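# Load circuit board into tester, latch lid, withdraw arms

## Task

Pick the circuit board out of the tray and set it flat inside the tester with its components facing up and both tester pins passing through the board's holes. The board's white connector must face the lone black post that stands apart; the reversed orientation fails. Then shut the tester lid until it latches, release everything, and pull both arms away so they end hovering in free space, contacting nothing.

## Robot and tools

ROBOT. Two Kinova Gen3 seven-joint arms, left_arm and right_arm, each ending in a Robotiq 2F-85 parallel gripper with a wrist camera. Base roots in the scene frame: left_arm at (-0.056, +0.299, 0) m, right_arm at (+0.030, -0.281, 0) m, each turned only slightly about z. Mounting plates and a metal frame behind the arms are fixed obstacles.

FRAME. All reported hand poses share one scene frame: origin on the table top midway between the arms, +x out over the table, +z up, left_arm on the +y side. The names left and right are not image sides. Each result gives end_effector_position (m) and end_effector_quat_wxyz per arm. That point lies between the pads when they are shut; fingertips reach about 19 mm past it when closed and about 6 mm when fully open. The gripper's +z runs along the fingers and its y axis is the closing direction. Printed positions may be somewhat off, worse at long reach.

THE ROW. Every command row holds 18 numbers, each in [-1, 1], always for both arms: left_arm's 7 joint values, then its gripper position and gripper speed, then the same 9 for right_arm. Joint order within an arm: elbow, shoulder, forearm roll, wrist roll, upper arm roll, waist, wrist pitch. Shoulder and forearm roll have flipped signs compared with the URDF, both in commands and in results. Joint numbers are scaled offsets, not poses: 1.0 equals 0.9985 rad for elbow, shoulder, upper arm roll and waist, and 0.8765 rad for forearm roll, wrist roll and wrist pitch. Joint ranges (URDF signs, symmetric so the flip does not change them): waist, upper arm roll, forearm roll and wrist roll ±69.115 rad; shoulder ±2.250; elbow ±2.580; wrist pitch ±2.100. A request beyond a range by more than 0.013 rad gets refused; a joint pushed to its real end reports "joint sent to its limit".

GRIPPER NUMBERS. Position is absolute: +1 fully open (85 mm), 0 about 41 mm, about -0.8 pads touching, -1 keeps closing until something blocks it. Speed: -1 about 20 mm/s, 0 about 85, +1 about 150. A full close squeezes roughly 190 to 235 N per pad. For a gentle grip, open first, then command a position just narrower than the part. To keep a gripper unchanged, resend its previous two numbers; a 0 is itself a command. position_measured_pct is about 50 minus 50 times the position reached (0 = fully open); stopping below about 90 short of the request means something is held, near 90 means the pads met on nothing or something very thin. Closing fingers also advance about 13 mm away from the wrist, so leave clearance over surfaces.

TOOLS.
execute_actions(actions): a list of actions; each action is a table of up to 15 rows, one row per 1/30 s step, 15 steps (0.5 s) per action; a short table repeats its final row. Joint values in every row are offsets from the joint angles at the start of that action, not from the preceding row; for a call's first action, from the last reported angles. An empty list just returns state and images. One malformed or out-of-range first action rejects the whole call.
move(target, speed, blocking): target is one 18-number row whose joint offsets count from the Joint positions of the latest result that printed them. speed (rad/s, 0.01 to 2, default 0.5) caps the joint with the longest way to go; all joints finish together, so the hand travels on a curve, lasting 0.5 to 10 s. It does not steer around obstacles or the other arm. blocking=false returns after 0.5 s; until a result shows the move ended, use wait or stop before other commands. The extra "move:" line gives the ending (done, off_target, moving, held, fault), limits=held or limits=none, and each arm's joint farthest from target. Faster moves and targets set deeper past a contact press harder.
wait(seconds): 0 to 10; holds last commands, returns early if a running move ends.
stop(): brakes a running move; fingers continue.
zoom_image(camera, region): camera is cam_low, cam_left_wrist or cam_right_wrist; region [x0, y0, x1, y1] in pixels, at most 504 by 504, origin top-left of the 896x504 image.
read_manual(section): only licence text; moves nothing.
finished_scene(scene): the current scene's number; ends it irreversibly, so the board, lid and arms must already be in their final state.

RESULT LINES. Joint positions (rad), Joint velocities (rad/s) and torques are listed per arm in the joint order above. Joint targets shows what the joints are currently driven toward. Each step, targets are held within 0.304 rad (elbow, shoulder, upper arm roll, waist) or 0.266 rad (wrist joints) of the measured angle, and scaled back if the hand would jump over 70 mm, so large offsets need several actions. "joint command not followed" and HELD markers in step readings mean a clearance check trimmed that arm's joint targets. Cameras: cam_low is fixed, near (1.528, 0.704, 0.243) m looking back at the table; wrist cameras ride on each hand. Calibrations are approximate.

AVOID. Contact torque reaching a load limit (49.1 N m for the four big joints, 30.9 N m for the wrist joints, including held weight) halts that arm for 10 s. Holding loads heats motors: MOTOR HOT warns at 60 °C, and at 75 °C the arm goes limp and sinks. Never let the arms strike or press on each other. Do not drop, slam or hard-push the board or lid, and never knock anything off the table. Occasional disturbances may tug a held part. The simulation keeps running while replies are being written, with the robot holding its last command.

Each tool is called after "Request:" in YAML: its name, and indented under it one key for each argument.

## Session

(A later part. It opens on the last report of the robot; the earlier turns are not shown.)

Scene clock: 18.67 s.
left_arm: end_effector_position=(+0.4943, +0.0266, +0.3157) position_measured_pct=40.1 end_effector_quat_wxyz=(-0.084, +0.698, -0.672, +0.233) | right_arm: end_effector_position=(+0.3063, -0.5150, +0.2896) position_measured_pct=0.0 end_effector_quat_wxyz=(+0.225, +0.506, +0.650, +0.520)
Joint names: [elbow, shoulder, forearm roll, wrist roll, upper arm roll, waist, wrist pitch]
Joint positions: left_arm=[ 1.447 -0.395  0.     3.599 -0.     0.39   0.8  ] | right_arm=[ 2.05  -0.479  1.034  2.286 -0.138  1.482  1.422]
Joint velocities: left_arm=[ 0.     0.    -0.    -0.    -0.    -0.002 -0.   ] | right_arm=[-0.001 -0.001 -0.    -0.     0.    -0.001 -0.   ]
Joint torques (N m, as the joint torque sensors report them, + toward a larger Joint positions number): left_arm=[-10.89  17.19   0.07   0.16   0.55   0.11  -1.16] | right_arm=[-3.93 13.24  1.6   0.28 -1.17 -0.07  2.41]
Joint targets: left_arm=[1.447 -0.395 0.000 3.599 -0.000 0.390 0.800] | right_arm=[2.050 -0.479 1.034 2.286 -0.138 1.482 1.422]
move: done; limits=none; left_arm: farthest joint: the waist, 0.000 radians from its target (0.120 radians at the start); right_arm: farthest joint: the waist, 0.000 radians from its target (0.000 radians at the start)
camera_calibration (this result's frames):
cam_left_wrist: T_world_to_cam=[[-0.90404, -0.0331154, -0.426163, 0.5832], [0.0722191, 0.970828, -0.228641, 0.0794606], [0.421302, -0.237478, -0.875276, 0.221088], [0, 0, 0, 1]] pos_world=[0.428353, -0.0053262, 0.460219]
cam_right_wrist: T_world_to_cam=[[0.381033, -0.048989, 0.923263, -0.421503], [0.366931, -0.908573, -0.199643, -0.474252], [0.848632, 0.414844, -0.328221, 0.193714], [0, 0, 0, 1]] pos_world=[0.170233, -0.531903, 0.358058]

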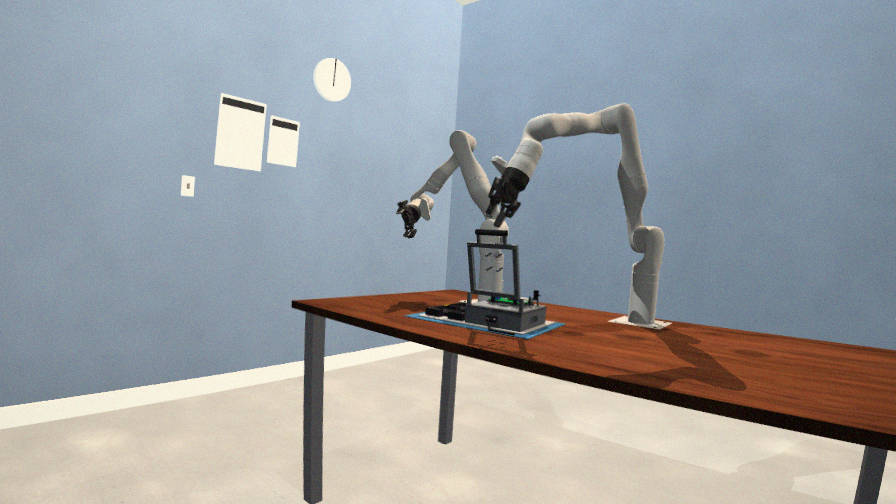

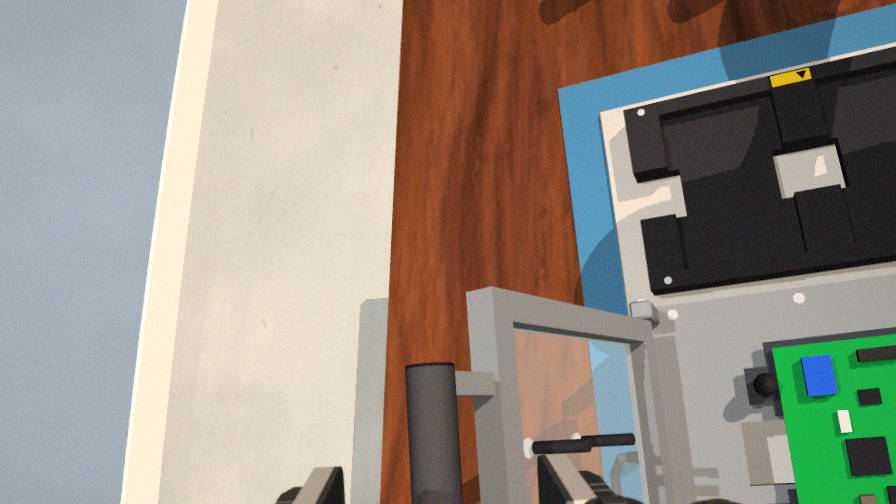

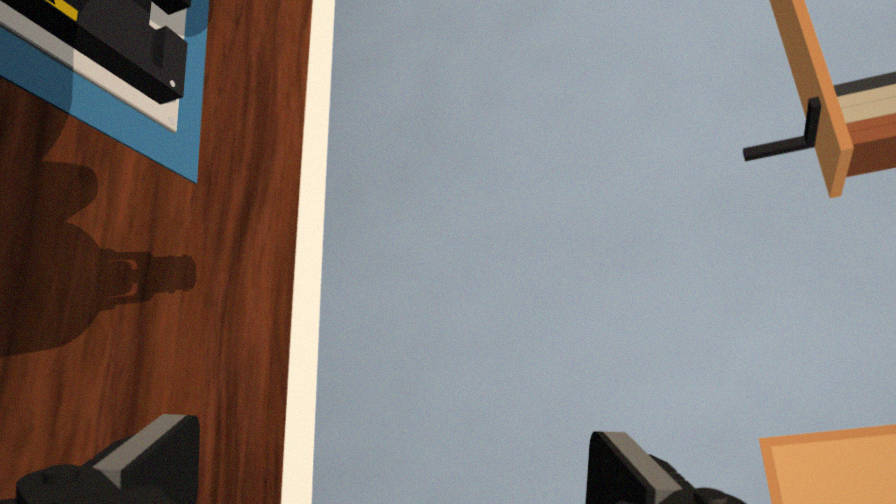

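Request:
move:
  target: [0.0033,-0.0808,0,0,0,0,-0.0963,0.2,0,0,0,0,0,0,0,0,1,0]
  speed: 0.12

Request:
move:
  target: [0,0,0,0,0,0,0,-0.4,-0.3,0,0,0,0,0,0,0,1,0]

Request:
move:
  target: [0.1782,0.1235,0,0.0553,0,0.053,-0.0623,-0.4,-0.5,0,0,0,0,0,0,0,1,0]
  speed: 0.15

Request:
move:
  target: [0.3021,0.1228,0,0.0345,0,0.0612,-0.3125,-0.4,-0.5,0,0,0,0,0,0,0,1,0]
  speed: 0.22

Scene clock: 19.97 s.
left_arm: end_effector_position=(+0.5151, +0.0174, +0.2765) position_measured_pct=40.1 end_effector_quat_wxyz=(-0.084, +0.698, -0.672, +0.233) | right_arm: end_effector_position=(+0.3063, -0.5150, +0.2896) position_measured_pct=0.0 end_effector_quat_wxyz=(+0.225, +0.506, +0.650, +0.520)
Joint names: [elbow, shoulder, forearm roll, wrist roll, upper arm roll, waist, wrist pitch]
Joint positions: left_arm=[ 1.45  -0.475  0.     3.599 -0.     0.39   0.715] | right_arm=[ 2.05  -0.479  1.034  2.286 -0.138  1.482  1.422]
Joint velocities: left_arm=[-0.    -0.002 -0.    -0.     0.001 -0.    -0.   ] | right_arm=[ 0.001 -0.001 -0.    -0.001 -0.    -0.001  0.   ]
Joint torques (N m, as the joint torque sensors report them, + toward a larger Joint positions number): left_arm=[-10.5   18.29  -0.31   0.15   0.49   0.    -1.47] | right_arm=[-3.89 13.27  1.59  0.18 -1.05  0.02  2.39]
Joint targets: left_arm=[1.450 -0.476 0.000 3.599 -0.000 0.390 0.715] | right_arm=[2.050 -0.479 1.034 2.286 -0.138 1.482 1.422]
move: done; limits=none; left_arm: farthest joint: the waist, 0.000 radians from its target (0.000 radians at the start); right_arm: farthest joint: the waist, 0.000 radians from its target (0.000 radians at the start)
camera_calibration (this result's frames):
cam_left_wrist: T_world_to_cam=[[-0.903782, -0.0332257, -0.426701, 0.584989], [0.0723596, 0.970768, -0.228853, 0.0779696], [0.421831, -0.237709, -0.874959, 0.17546], [0, 0, 0, 1]] pos_world=[0.449047, -0.0145451, 0.420979]
cam_right_wrist: T_world_to_cam=[[0.381033, -0.0489889, 0.923263, -0.421503], [0.36693, -0.908573, -0.199642, -0.474253], [0.848632, 0.414843, -0.328221, 0.193713], [0, 0, 0, 1]] pos_world=[0.170233, -0.531903, 0.358058]

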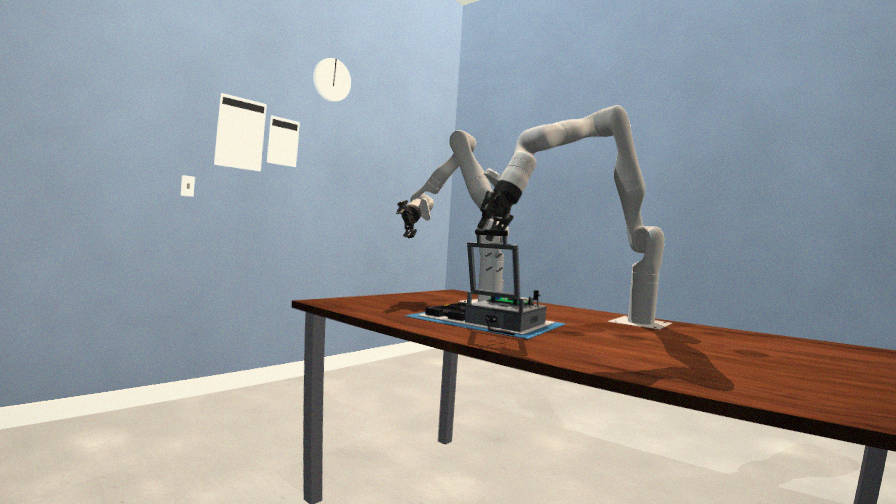

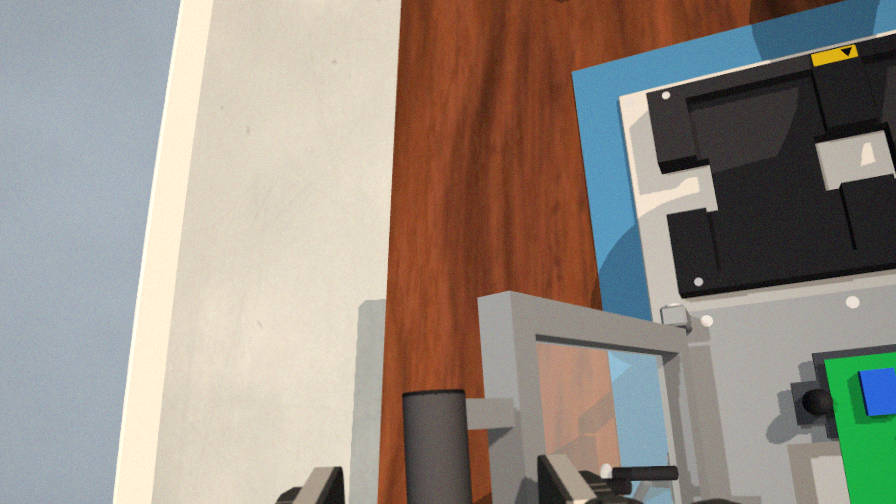

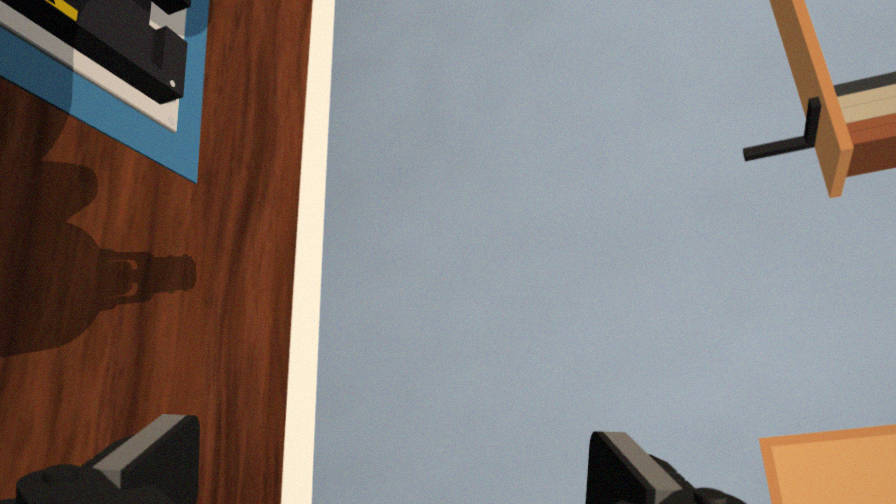

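Scene clock: 20.77 s.
left_arm: end_effector_position=(+0.5151, +0.0174, +0.2765) position_measured_pct=69.8 end_effector_quat_wxyz=(-0.084, +0.698, -0.672, +0.233) | right_arm: end_effector_position=(+0.3063, -0.5151, +0.2896) position_measured_pct=0.0 end_effector_quat_wxyz=(+0.225, +0.506, +0.650, +0.520)
Joint names: [elbow, shoulder, forearm roll, wrist roll, upper arm roll, waist, wrist pitch]
Joint positions: left_arm=[ 1.45  -0.475  0.     3.599 -0.     0.39   0.715] | right_arm=[ 2.05  -0.479  1.034  2.286 -0.138  1.482  1.422]
Joint velocities: left_arm=[-0.     0.    -0.    -0.    -0.    -0.    -0.001] | right_arm=[-0.001  0.     0.     0.    -0.     0.001 -0.   ]
Joint torques (N m, as the joint torque sensors report them, + toward a larger Joint positions number): left_arm=[-10.32  18.71  -0.02   0.27   0.23  -0.11  -1.31] | right_arm=[-3.89 13.1   1.58  0.23 -1.03  0.01  2.41]
Joint targets: left_arm=[1.450 -0.475 0.000 3.599 -0.000 0.390 0.715] | right_arm=[2.050 -0.479 1.034 2.286 -0.138 1.482 1.422]
move: done; limits=none; left_arm: farthest joint: the waist, 0.000 radians from its target (0.000 radians at the start); right_arm: farthest joint: the waist, 0.000 radians from its target (0.000 radians at the start)
camera_calibration (this result's frames):
cam_left_wrist: T_world_to_cam=[[-0.903782, -0.033226, -0.426701, 0.58499], [0.0723598, 0.970768, -0.228854, 0.0779699], [0.421832, -0.23771, -0.874958, 0.175459], [0, 0, 0, 1]] pos_world=[0.449048, -0.0145456, 0.420979]
cam_right_wrist: T_world_to_cam=[[0.381032, -0.0489887, 0.923263, -0.421503], [0.366929, -0.908574, -0.199641, -0.474254], [0.848633, 0.414842, -0.32822, 0.193712], [0, 0, 0, 1]] pos_world=[0.170233, -0.531904, 0.358058]

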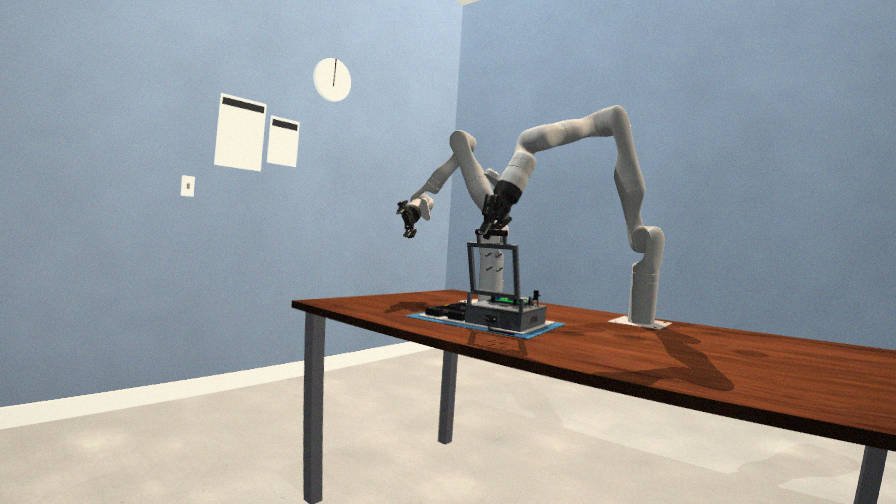

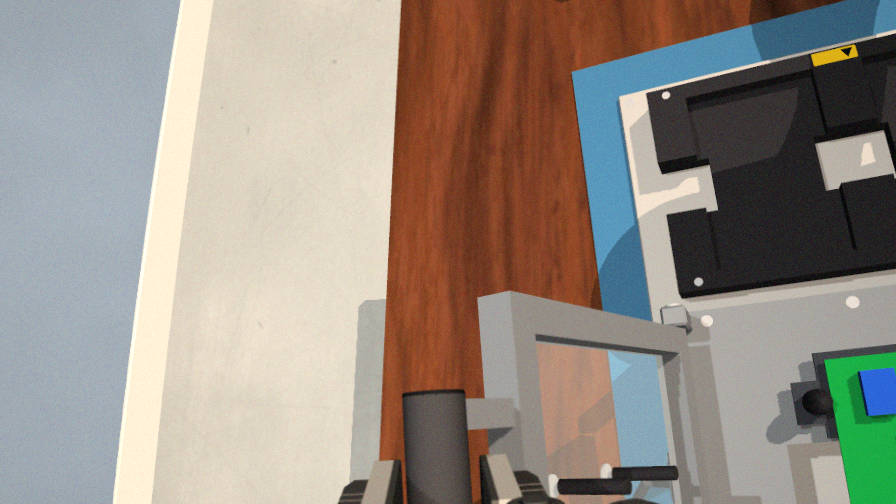

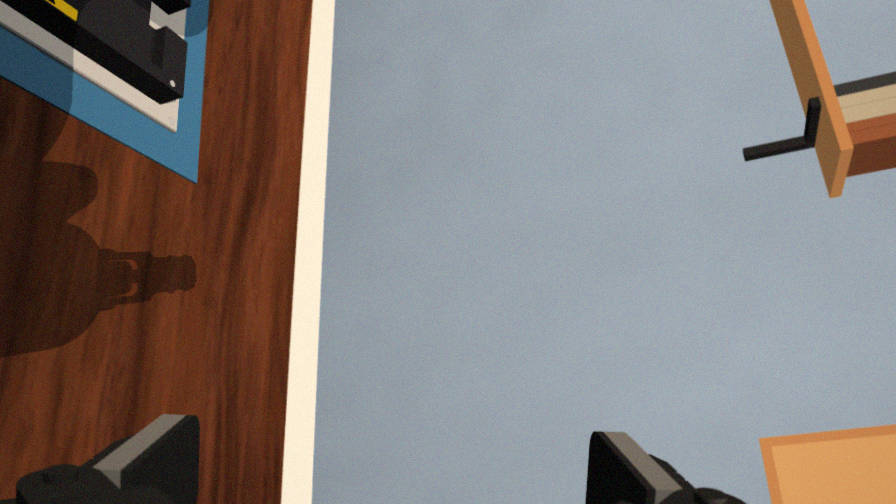

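Scene clock: 22.30 s.
left_arm: end_effector_position=(+0.4537, +0.0119, +0.2845) position_measured_pct=69.8 end_effector_quat_wxyz=(-0.074, +0.696, -0.672, +0.240) | right_arm: end_effector_position=(+0.3063, -0.5151, +0.2896) position_measured_pct=0.0 end_effector_quat_wxyz=(+0.225, +0.506, +0.650, +0.520)
Joint names: [elbow, shoulder, forearm roll, wrist roll, upper arm roll, waist, wrist pitch]
Joint positions: left_arm=[ 1.625 -0.35   0.     3.647 -0.001  0.442  0.658] | right_arm=[ 2.05  -0.479  1.034  2.286 -0.138  1.482  1.422]
Joint velocities: left_arm=[ 0.002  0.001  0.    -0.    -0.     0.001  0.   ] | right_arm=[-0.001 -0.    -0.    -0.001 -0.001  0.    -0.   ]
Joint torques (N m, as the joint torque sensors report them, + toward a larger Joint positions number): left_arm=[-8.08 14.5  -0.25  0.22  1.09  0.33 -0.32] | right_arm=[-3.8  13.15  1.61  0.28 -1.04  0.05  2.4 ]
Joint targets: left_arm=[1.628 -0.352 0.000 3.647 -0.000 0.443 0.661] | right_arm=[2.050 -0.479 1.034 2.286 -0.138 1.482 1.422]
move: done; limits=none; left_arm: farthest joint: the elbow, 0.003 radians from its target (0.178 radians at the start); right_arm: farthest joint: the waist, 0.000 radians from its target (0.000 radians at the start)
camera_calibration (this result's frames):
cam_left_wrist: T_world_to_cam=[[-0.905165, -0.03522, -0.423599, 0.532481], [0.0806512, 0.964227, -0.25251, 0.0926464], [0.417339, -0.262727, -0.869944, 0.20801], [0, 0, 0, 1]] pos_world=[0.387701, -0.0159284, 0.429909]
cam_right_wrist: T_world_to_cam=[[0.381032, -0.0489883, 0.923263, -0.421503], [0.366928, -0.908574, -0.199641, -0.474256], [0.848633, 0.414841, -0.32822, 0.193712], [0, 0, 0, 1]] pos_world=[0.170233, -0.531905, 0.358057]

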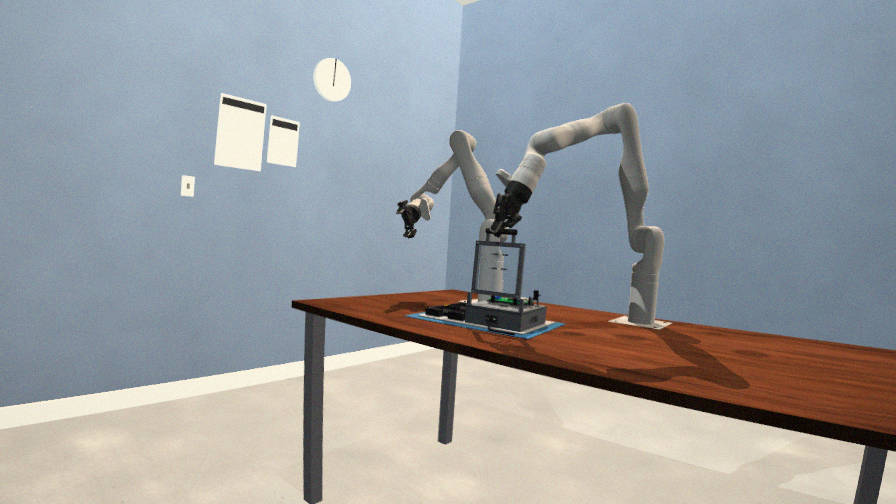

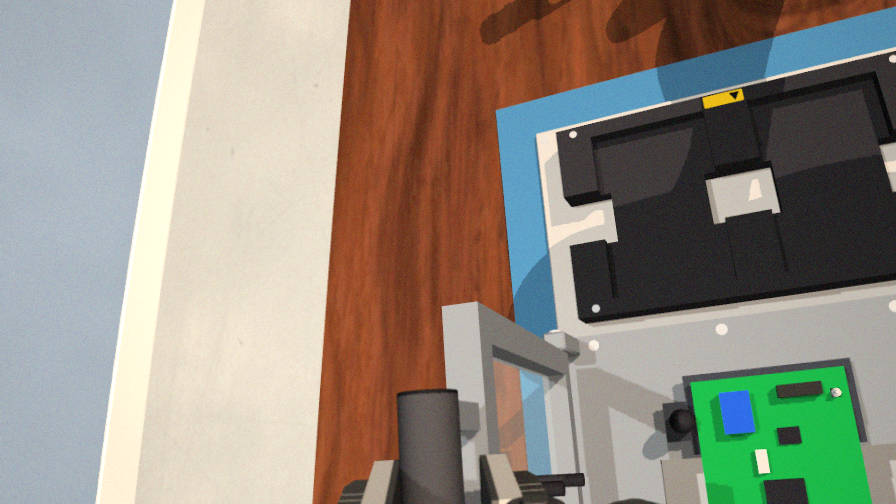

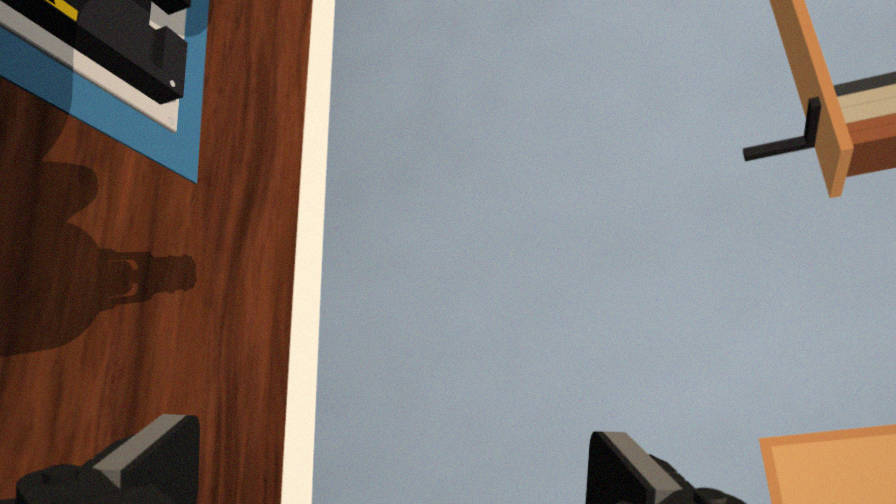

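Scene clock: 24.03 s.
left_arm: end_effector_position=(+0.3924, +0.0068, +0.2666) position_measured_pct=69.8 end_effector_quat_wxyz=(-0.075, +0.676, -0.673, +0.289) | right_arm: end_effector_position=(+0.3063, -0.5151, +0.2896) position_measured_pct=0.0 end_effector_quat_wxyz=(+0.225, +0.506, +0.650, +0.520)
Joint names: [elbow, shoulder, forearm roll, wrist roll, upper arm roll, waist, wrist pitch]
Joint positions: left_arm=[ 1.925 -0.227  0.     3.677 -0.001  0.503  0.382] | right_arm=[ 2.05  -0.479  1.034  2.286 -0.138  1.482  1.422]
Joint velocities: left_arm=[ 0.001  0.    -0.    -0.001 -0.     0.    -0.001] | right_arm=[-0.     0.     0.     0.001 -0.    -0.    -0.   ]
Joint torques (N m, as the joint torque sensors report them, + toward a larger Joint positions number): left_arm=[-8.54 13.09 -0.2   0.55  0.79  0.19 -0.76] | right_arm=[-3.93 13.29  1.62  0.29 -1.07  0.14  2.45]
Joint targets: left_arm=[1.927 -0.227 0.000 3.677 -0.001 0.503 0.384] | right_arm=[2.050 -0.479 1.034 2.286 -0.138 1.482 1.422]
move: done; limits=none; left_arm: farthest joint: the elbow, 0.002 radians from its target (0.302 radians at the start); right_arm: farthest joint: the waist, 0.000 radians from its target (0.000 radians at the start)
camera_calibration (this result's frames):
cam_left_wrist: T_world_to_cam=[[-0.870248, -0.0323271, -0.491552, 0.473644], [0.135904, 0.943364, -0.302646, 0.0898056], [0.473496, -0.330181, -0.816567, 0.180802], [0, 0, 0, 1]] pos_world=[0.314374, -0.00971058, 0.407637]
cam_right_wrist: T_world_to_cam=[[0.381031, -0.0489878, 0.923263, -0.421502], [0.366927, -0.908575, -0.19964, -0.474257], [0.848634, 0.414839, -0.32822, 0.193711], [0, 0, 0, 1]] pos_world=[0.170234, -0.531905, 0.358057]

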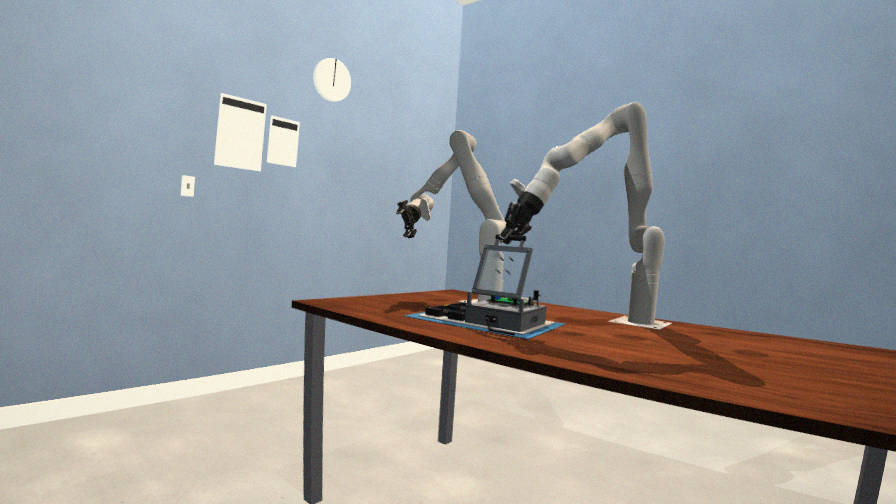

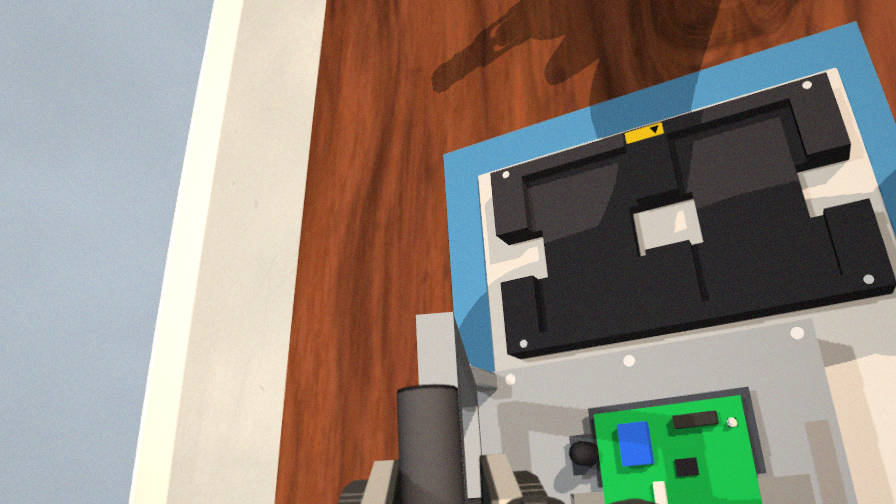

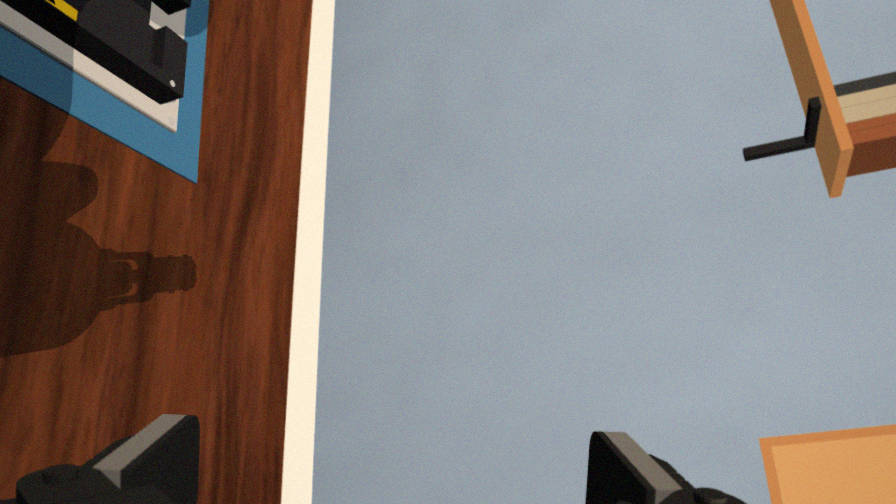

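Request:
move:
  target: [0.3421,0.0357,0,0.0072,0,0.0654,-0.5116,-0.4,-0.5,0,0,0,0,0,0,0,1,0]
  speed: 0.3

Request:
move:
  target: [0.156,-0.1033,0,0.0524,0,0.0506,-0.2935,-0.4,-0.5,0,0,0,0,0,0,0,1,0]
  speed: 0.2

Request:
move:
  target: [0.093,-0.1853,0,0.0251,0,0.024,-0.316,-0.4,-0.5,0,0,0,0,0,0,0,1,0]
  speed: 0.2

Scene clock: 26.03 s.
left_arm: end_effector_position=(+0.3367, +0.0031, +0.2272) position_measured_pct=69.8 end_effector_quat_wxyz=(-0.079, +0.640, -0.675, +0.359) | right_arm: end_effector_position=(+0.3063, -0.5151, +0.2896) position_measured_pct=0.0 end_effector_quat_wxyz=(+0.225, +0.506, +0.650, +0.520)
Joint names: [elbow, shoulder, forearm roll, wrist roll, upper arm roll, waist, wrist pitch]
Joint positions: left_arm=[ 2.265 -0.191  0.     3.684 -0.002  0.568 -0.067] | right_arm=[ 2.05  -0.479  1.034  2.286 -0.138  1.482  1.422]
Joint velocities: left_arm=[ 0.    -0.     0.     0.    -0.001  0.     0.   ] | right_arm=[-0.    -0.     0.    -0.003  0.    -0.001 -0.   ]
Joint torques (N m, as the joint torque sensors report them, + toward a larger Joint positions number): left_arm=[-7.2  10.97 -0.05  0.16  1.16  0.81 -1.57] | right_arm=[-3.95 13.29  1.61  0.22 -1.1  -0.13  2.33]
Joint targets: left_arm=[2.266 -0.191 0.000 3.684 -0.001 0.568 -0.066] | right_arm=[2.050 -0.479 1.034 2.286 -0.138 1.482 1.422]
move: done; limits=none; left_arm: farthest joint: the waist, 0.001 radians from its target (0.065 radians at the start); right_arm: farthest joint: the waist, 0.000 radians from its target (0.000 radians at the start)
camera_calibration (this result's frames):
cam_left_wrist: T_world_to_cam=[[-0.806784, -0.0265079, -0.590252, 0.406708], [0.230264, 0.9059, -0.355419, 0.0692734], [0.54413, -0.42266, -0.724762, 0.129426], [0, 0, 0, 1]] pos_world=[0.241749, 0.00272955, 0.358485]
cam_right_wrist: T_world_to_cam=[[0.381031, -0.0489875, 0.923264, -0.421502], [0.366926, -0.908575, -0.199639, -0.474258], [0.848635, 0.414838, -0.32822, 0.19371], [0, 0, 0, 1]] pos_world=[0.170234, -0.531906, 0.358057]

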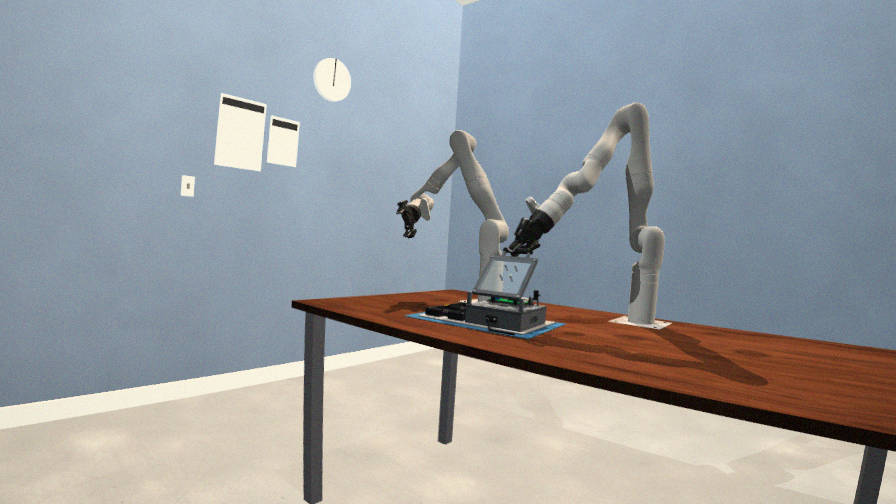

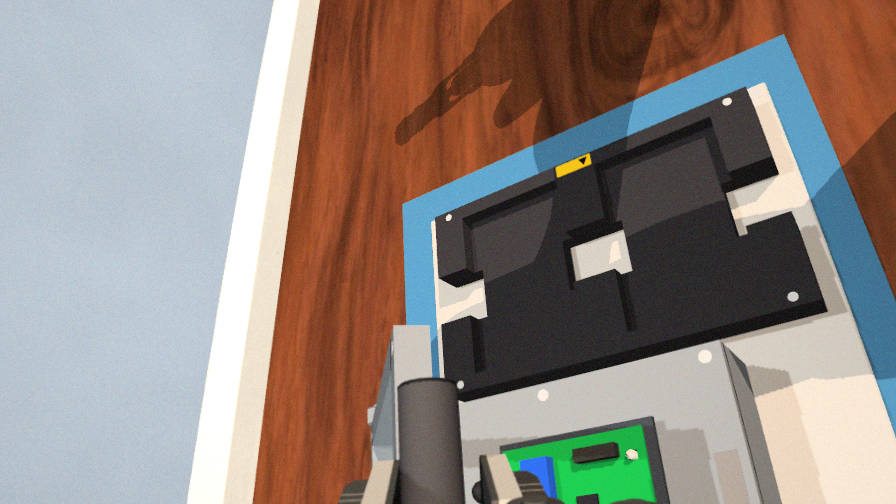

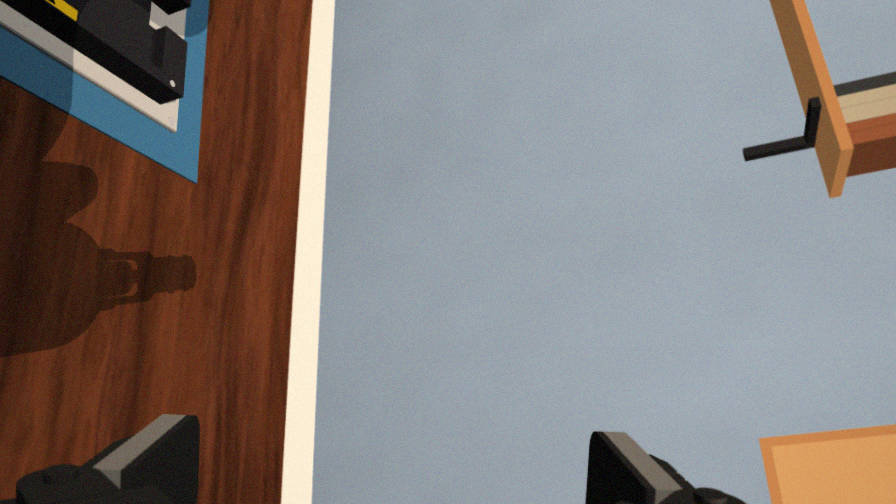

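Scene clock: 27.63 s.
left_arm: end_effector_position=(+0.3007, -0.0000, +0.1745) position_measured_pct=69.8 end_effector_quat_wxyz=(-0.062, +0.639, -0.676, +0.362) | right_arm: end_effector_position=(+0.3063, -0.5151, +0.2896) position_measured_pct=0.0 end_effector_quat_wxyz=(+0.225, +0.506, +0.650, +0.520)
Joint names: [elbow, shoulder, forearm roll, wrist roll, upper arm roll, waist, wrist pitch]
Joint positions: left_arm=[ 2.42  -0.294  0.     3.73  -0.002  0.617 -0.325] | right_arm=[ 2.05  -0.479  1.034  2.286 -0.138  1.482  1.422]
Joint velocities: left_arm=[ 0.001 -0.002 -0.    -0.    -0.     0.001  0.001] | right_arm=[-0.     0.001  0.    -0.     0.    -0.001  0.   ]
Joint torques (N m, as the joint torque sensors report them, + toward a larger Joint positions number): left_arm=[-5.16 10.9   0.13  0.3   1.23  0.54 -1.68] | right_arm=[-3.72 13.25  1.67  0.29 -1.15  0.03  2.41]
Joint targets: left_arm=[2.421 -0.294 0.000 3.730 -0.002 0.618 -0.324] | right_arm=[2.050 -0.479 1.034 2.286 -0.138 1.482 1.422]
move: done; limits=none; left_arm: farthest joint: the waist, 0.001 radians from its target (0.051 radians at the start); right_arm: farthest joint: the waist, 0.000 radians from its target (0.000 radians at the start)
camera_calibration (this result's frames):
cam_left_wrist: T_world_to_cam=[[-0.817262, -0.0291791, -0.575527, 0.347023], [0.237791, 0.89265, -0.382925, 0.0641974], [0.524918, -0.449805, -0.72259, 0.114942], [0, 0, 0, 1]] pos_world=[0.208008, 0.00452145, 0.30736]
cam_right_wrist: T_world_to_cam=[[0.38103, -0.0489873, 0.923264, -0.421502], [0.366925, -0.908576, -0.199638, -0.474259], [0.848635, 0.414837, -0.32822, 0.19371], [0, 0, 0, 1]] pos_world=[0.170234, -0.531907, 0.358057]

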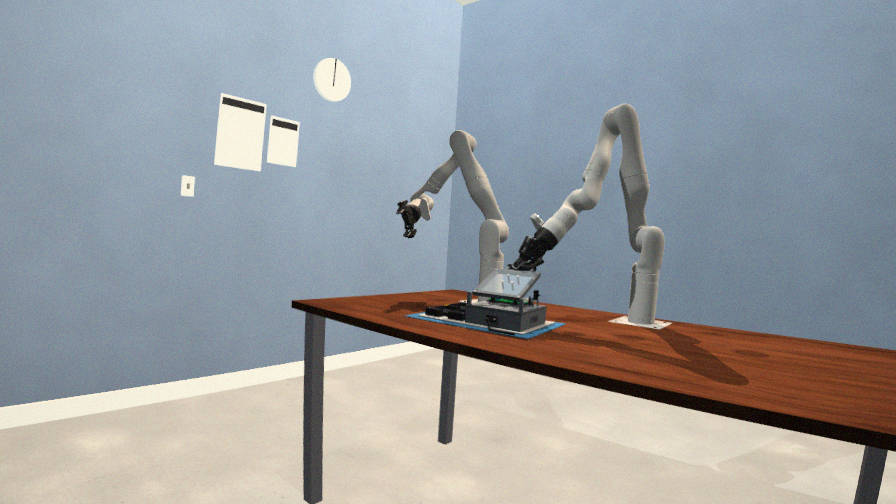

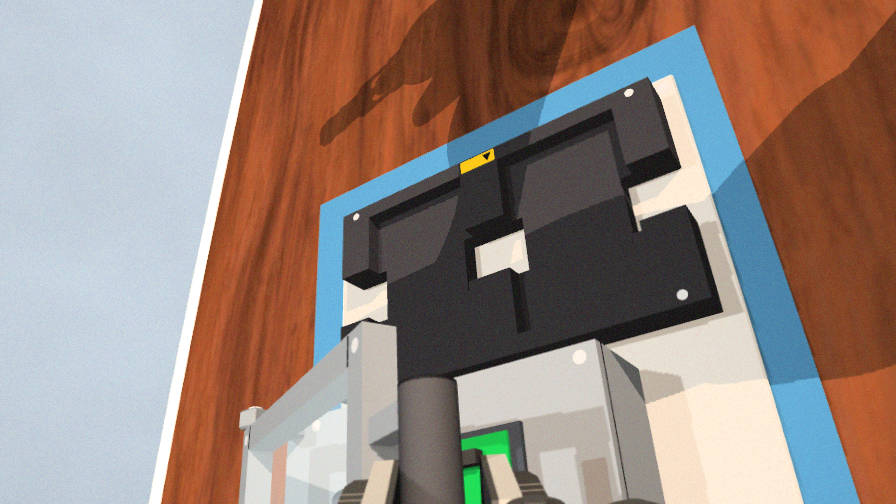

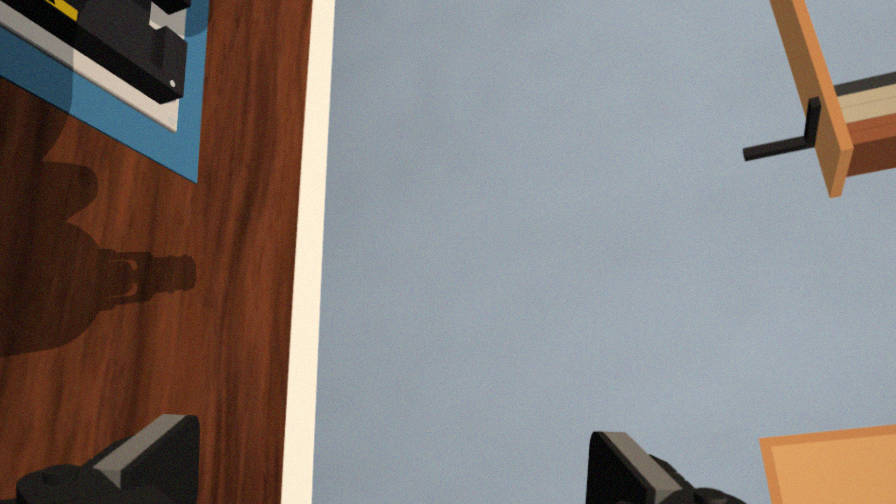

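Scene clock: 29.33 s.
left_arm: end_effector_position=(+0.2864, -0.0016, +0.1217) position_measured_pct=69.8 end_effector_quat_wxyz=(-0.055, +0.638, -0.675, +0.366) | right_arm: end_effector_position=(+0.3063, -0.5151, +0.2896) position_measured_pct=0.0 end_effector_quat_wxyz=(+0.225, +0.506, +0.650, +0.520)
Joint names: [elbow, shoulder, forearm roll, wrist roll, upper arm roll, waist, wrist pitch]
Joint positions: left_arm=[ 2.51  -0.477 -0.     3.752 -0.003  0.64  -0.604] | right_arm=[ 2.05  -0.479  1.034  2.286 -0.138  1.482  1.422]
Joint velocities: left_arm=[-0.001 -0.004 -0.     0.    -0.     0.001 -0.001] | right_arm=[ 0.001  0.001 -0.     0.001 -0.     0.    -0.   ]
Joint torques (N m, as the joint torque sensors report them, + toward a larger Joint positions number): left_arm=[-1.78 11.87  0.37  0.4   1.28  0.79 -1.12] | right_arm=[-3.8  13.27  1.62  0.28 -1.17  0.11  2.45]
Joint targets: left_arm=[2.513 -0.479 0.000 3.752 -0.002 0.641 -0.602] | right_arm=[2.050 -0.479 1.034 2.286 -0.138 1.482 1.422]
move: done; limits=none; left_arm: farthest joint: the elbow, 0.003 radians from its target (0.093 radians at the start); right_arm: farthest joint: the waist, 0.000 radians from its target (0.000 radians at the start)
camera_calibration (this result's frames):
cam_left_wrist: T_world_to_cam=[[-0.820485, -0.032574, -0.570739, 0.305241], [0.240783, 0.885805, -0.396702, 0.0496205], [0.518485, -0.462913, -0.718947, 0.0849729], [0, 0, 0, 1]] pos_world=[0.194441, 0.00532385, 0.254988]
cam_right_wrist: T_world_to_cam=[[0.38103, -0.0489867, 0.923264, -0.421502], [0.366925, -0.908577, -0.199637, -0.474261], [0.848636, 0.414836, -0.32822, 0.193709], [0, 0, 0, 1]] pos_world=[0.170234, -0.531908, 0.358057]

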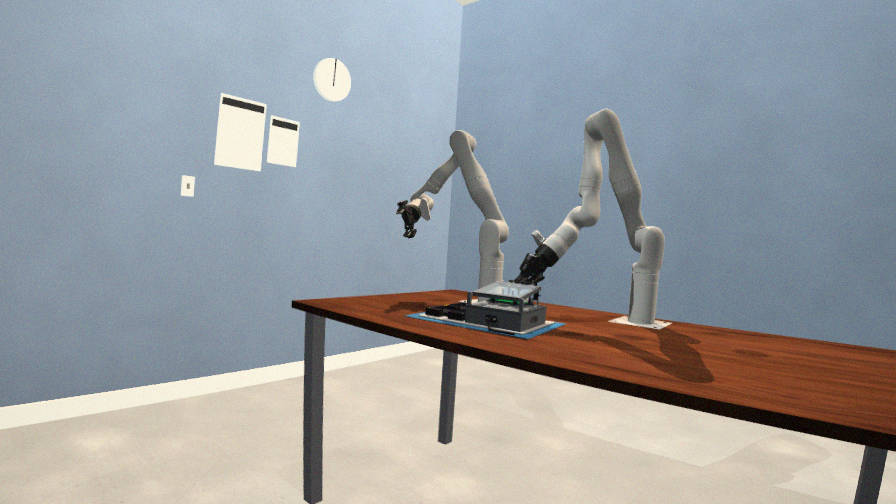

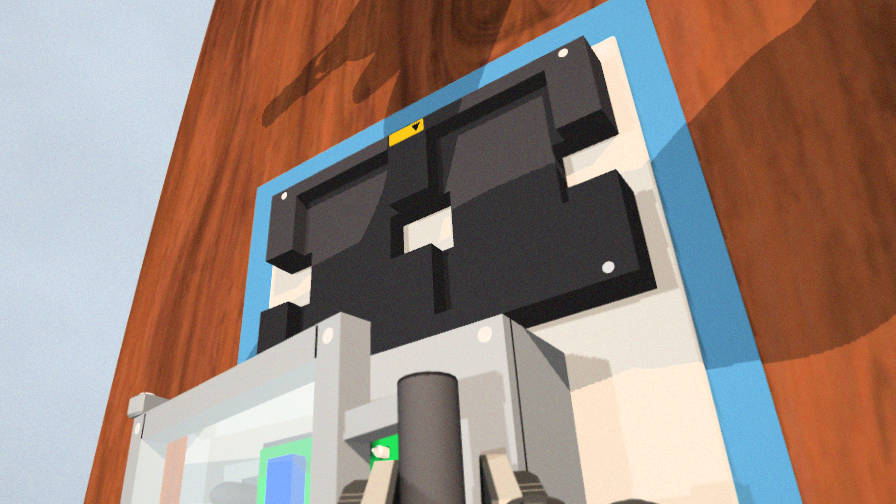

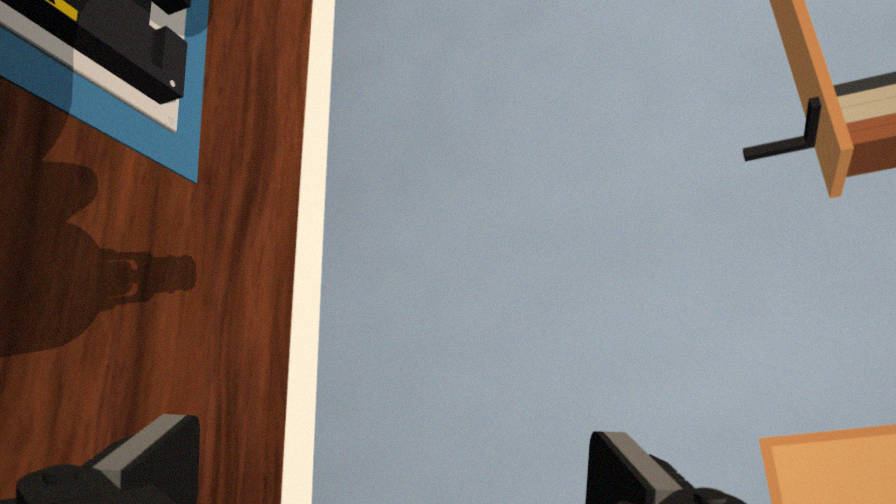

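Request:
move:
  target: [0.0392,-0.0927,0,0,0.003,0.002,-0.1404,-0.4,-0.5,0,0,0,0,0,0,0,1,0]
  speed: 0.1

Scene clock: 32.17 s.
left_arm: end_effector_position=(+0.2826, +0.0004, +0.1018) position_measured_pct=69.8 end_effector_quat_wxyz=(-0.055, +0.637, -0.674, +0.370) | right_arm: end_effector_position=(+0.3063, -0.5151, +0.2896) position_measured_pct=0.0 end_effector_quat_wxyz=(+0.225, +0.506, +0.650, +0.520)
Joint names: [elbow, shoulder, forearm roll, wrist roll, upper arm roll, waist, wrist pitch]
Joint positions: left_arm=[ 2.544 -0.564 -0.001  3.752 -0.002  0.641 -0.732] | right_arm=[ 2.05  -0.479  1.034  2.286 -0.138  1.482  1.422]
Joint velocities: left_arm=[-0.     0.     0.     0.    -0.    -0.    -0.001] | right_arm=[ 0.    -0.     0.     0.001  0.     0.002  0.   ]
Joint torques (N m, as the joint torque sensors report them, + toward a larger Joint positions number): left_arm=[1.59 8.59 0.32 0.15 1.68 1.13 0.31] | right_arm=[-3.97 13.22  1.58  0.27 -0.97  0.01  2.38]
Joint targets: left_arm=[2.549 -0.570 -0.000 3.752 -0.000 0.642 -0.727] | right_arm=[2.050 -0.479 1.034 2.286 -0.138 1.482 1.422]
move: done; limits=none; left_arm: farthest joint: the shoulder, 0.005 radians from its target (0.092 radians at the start); right_arm: farthest joint: the waist, 0.000 radians from its target (0.000 radians at the start)
camera_calibration (this result's frames):
cam_left_wrist: T_world_to_cam=[[-0.816964, -0.034882, -0.575633, 0.290363], [0.244176, 0.883356, -0.400075, 0.0402281], [0.522444, -0.467402, -0.713153, 0.0718348], [0, 0, 0, 1]] pos_world=[0.189864, 0.00816847, 0.234466]
cam_right_wrist: T_world_to_cam=[[0.381029, -0.0489862, 0.923264, -0.421502], [0.366924, -0.908577, -0.199636, -0.474262], [0.848636, 0.414835, -0.32822, 0.193708], [0, 0, 0, 1]] pos_world=[0.170235, -0.531908, 0.358057]

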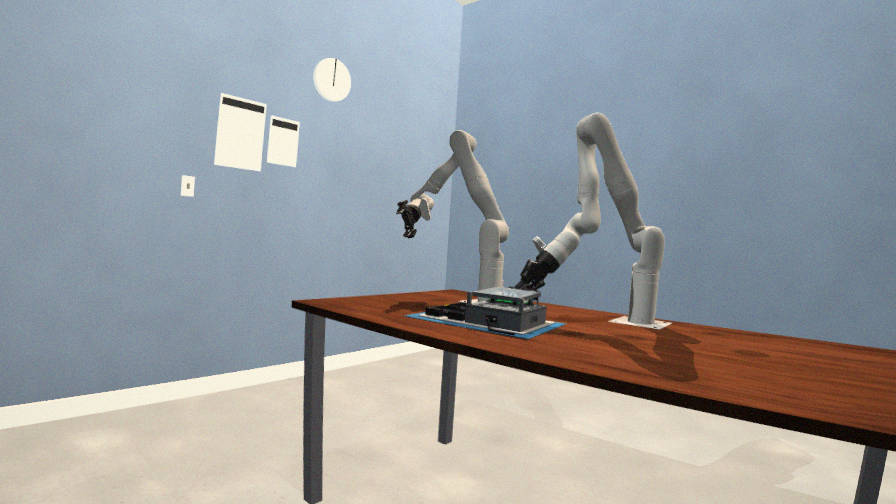

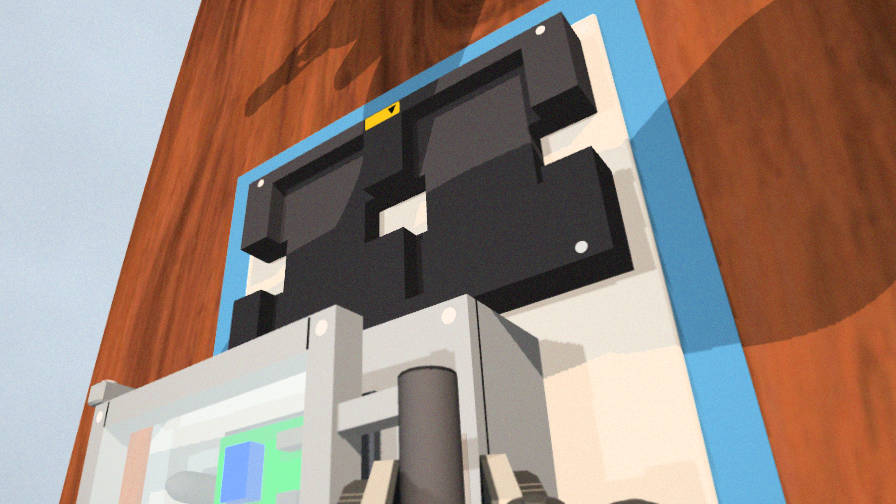

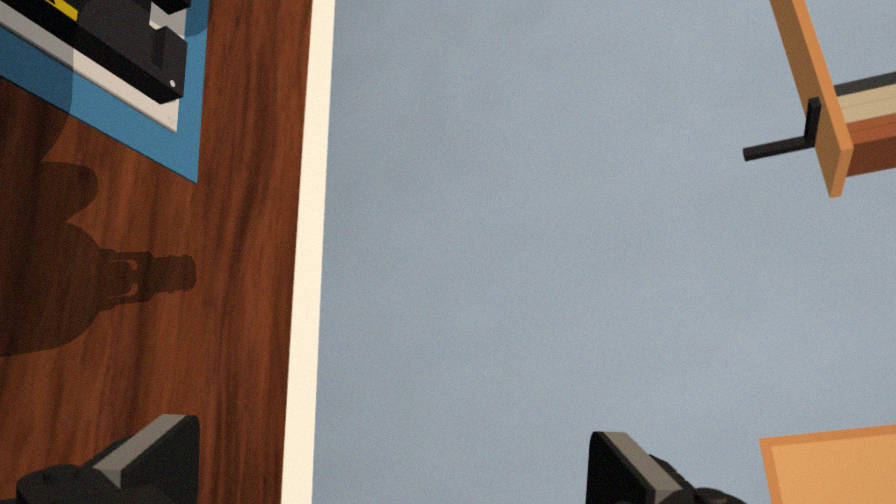

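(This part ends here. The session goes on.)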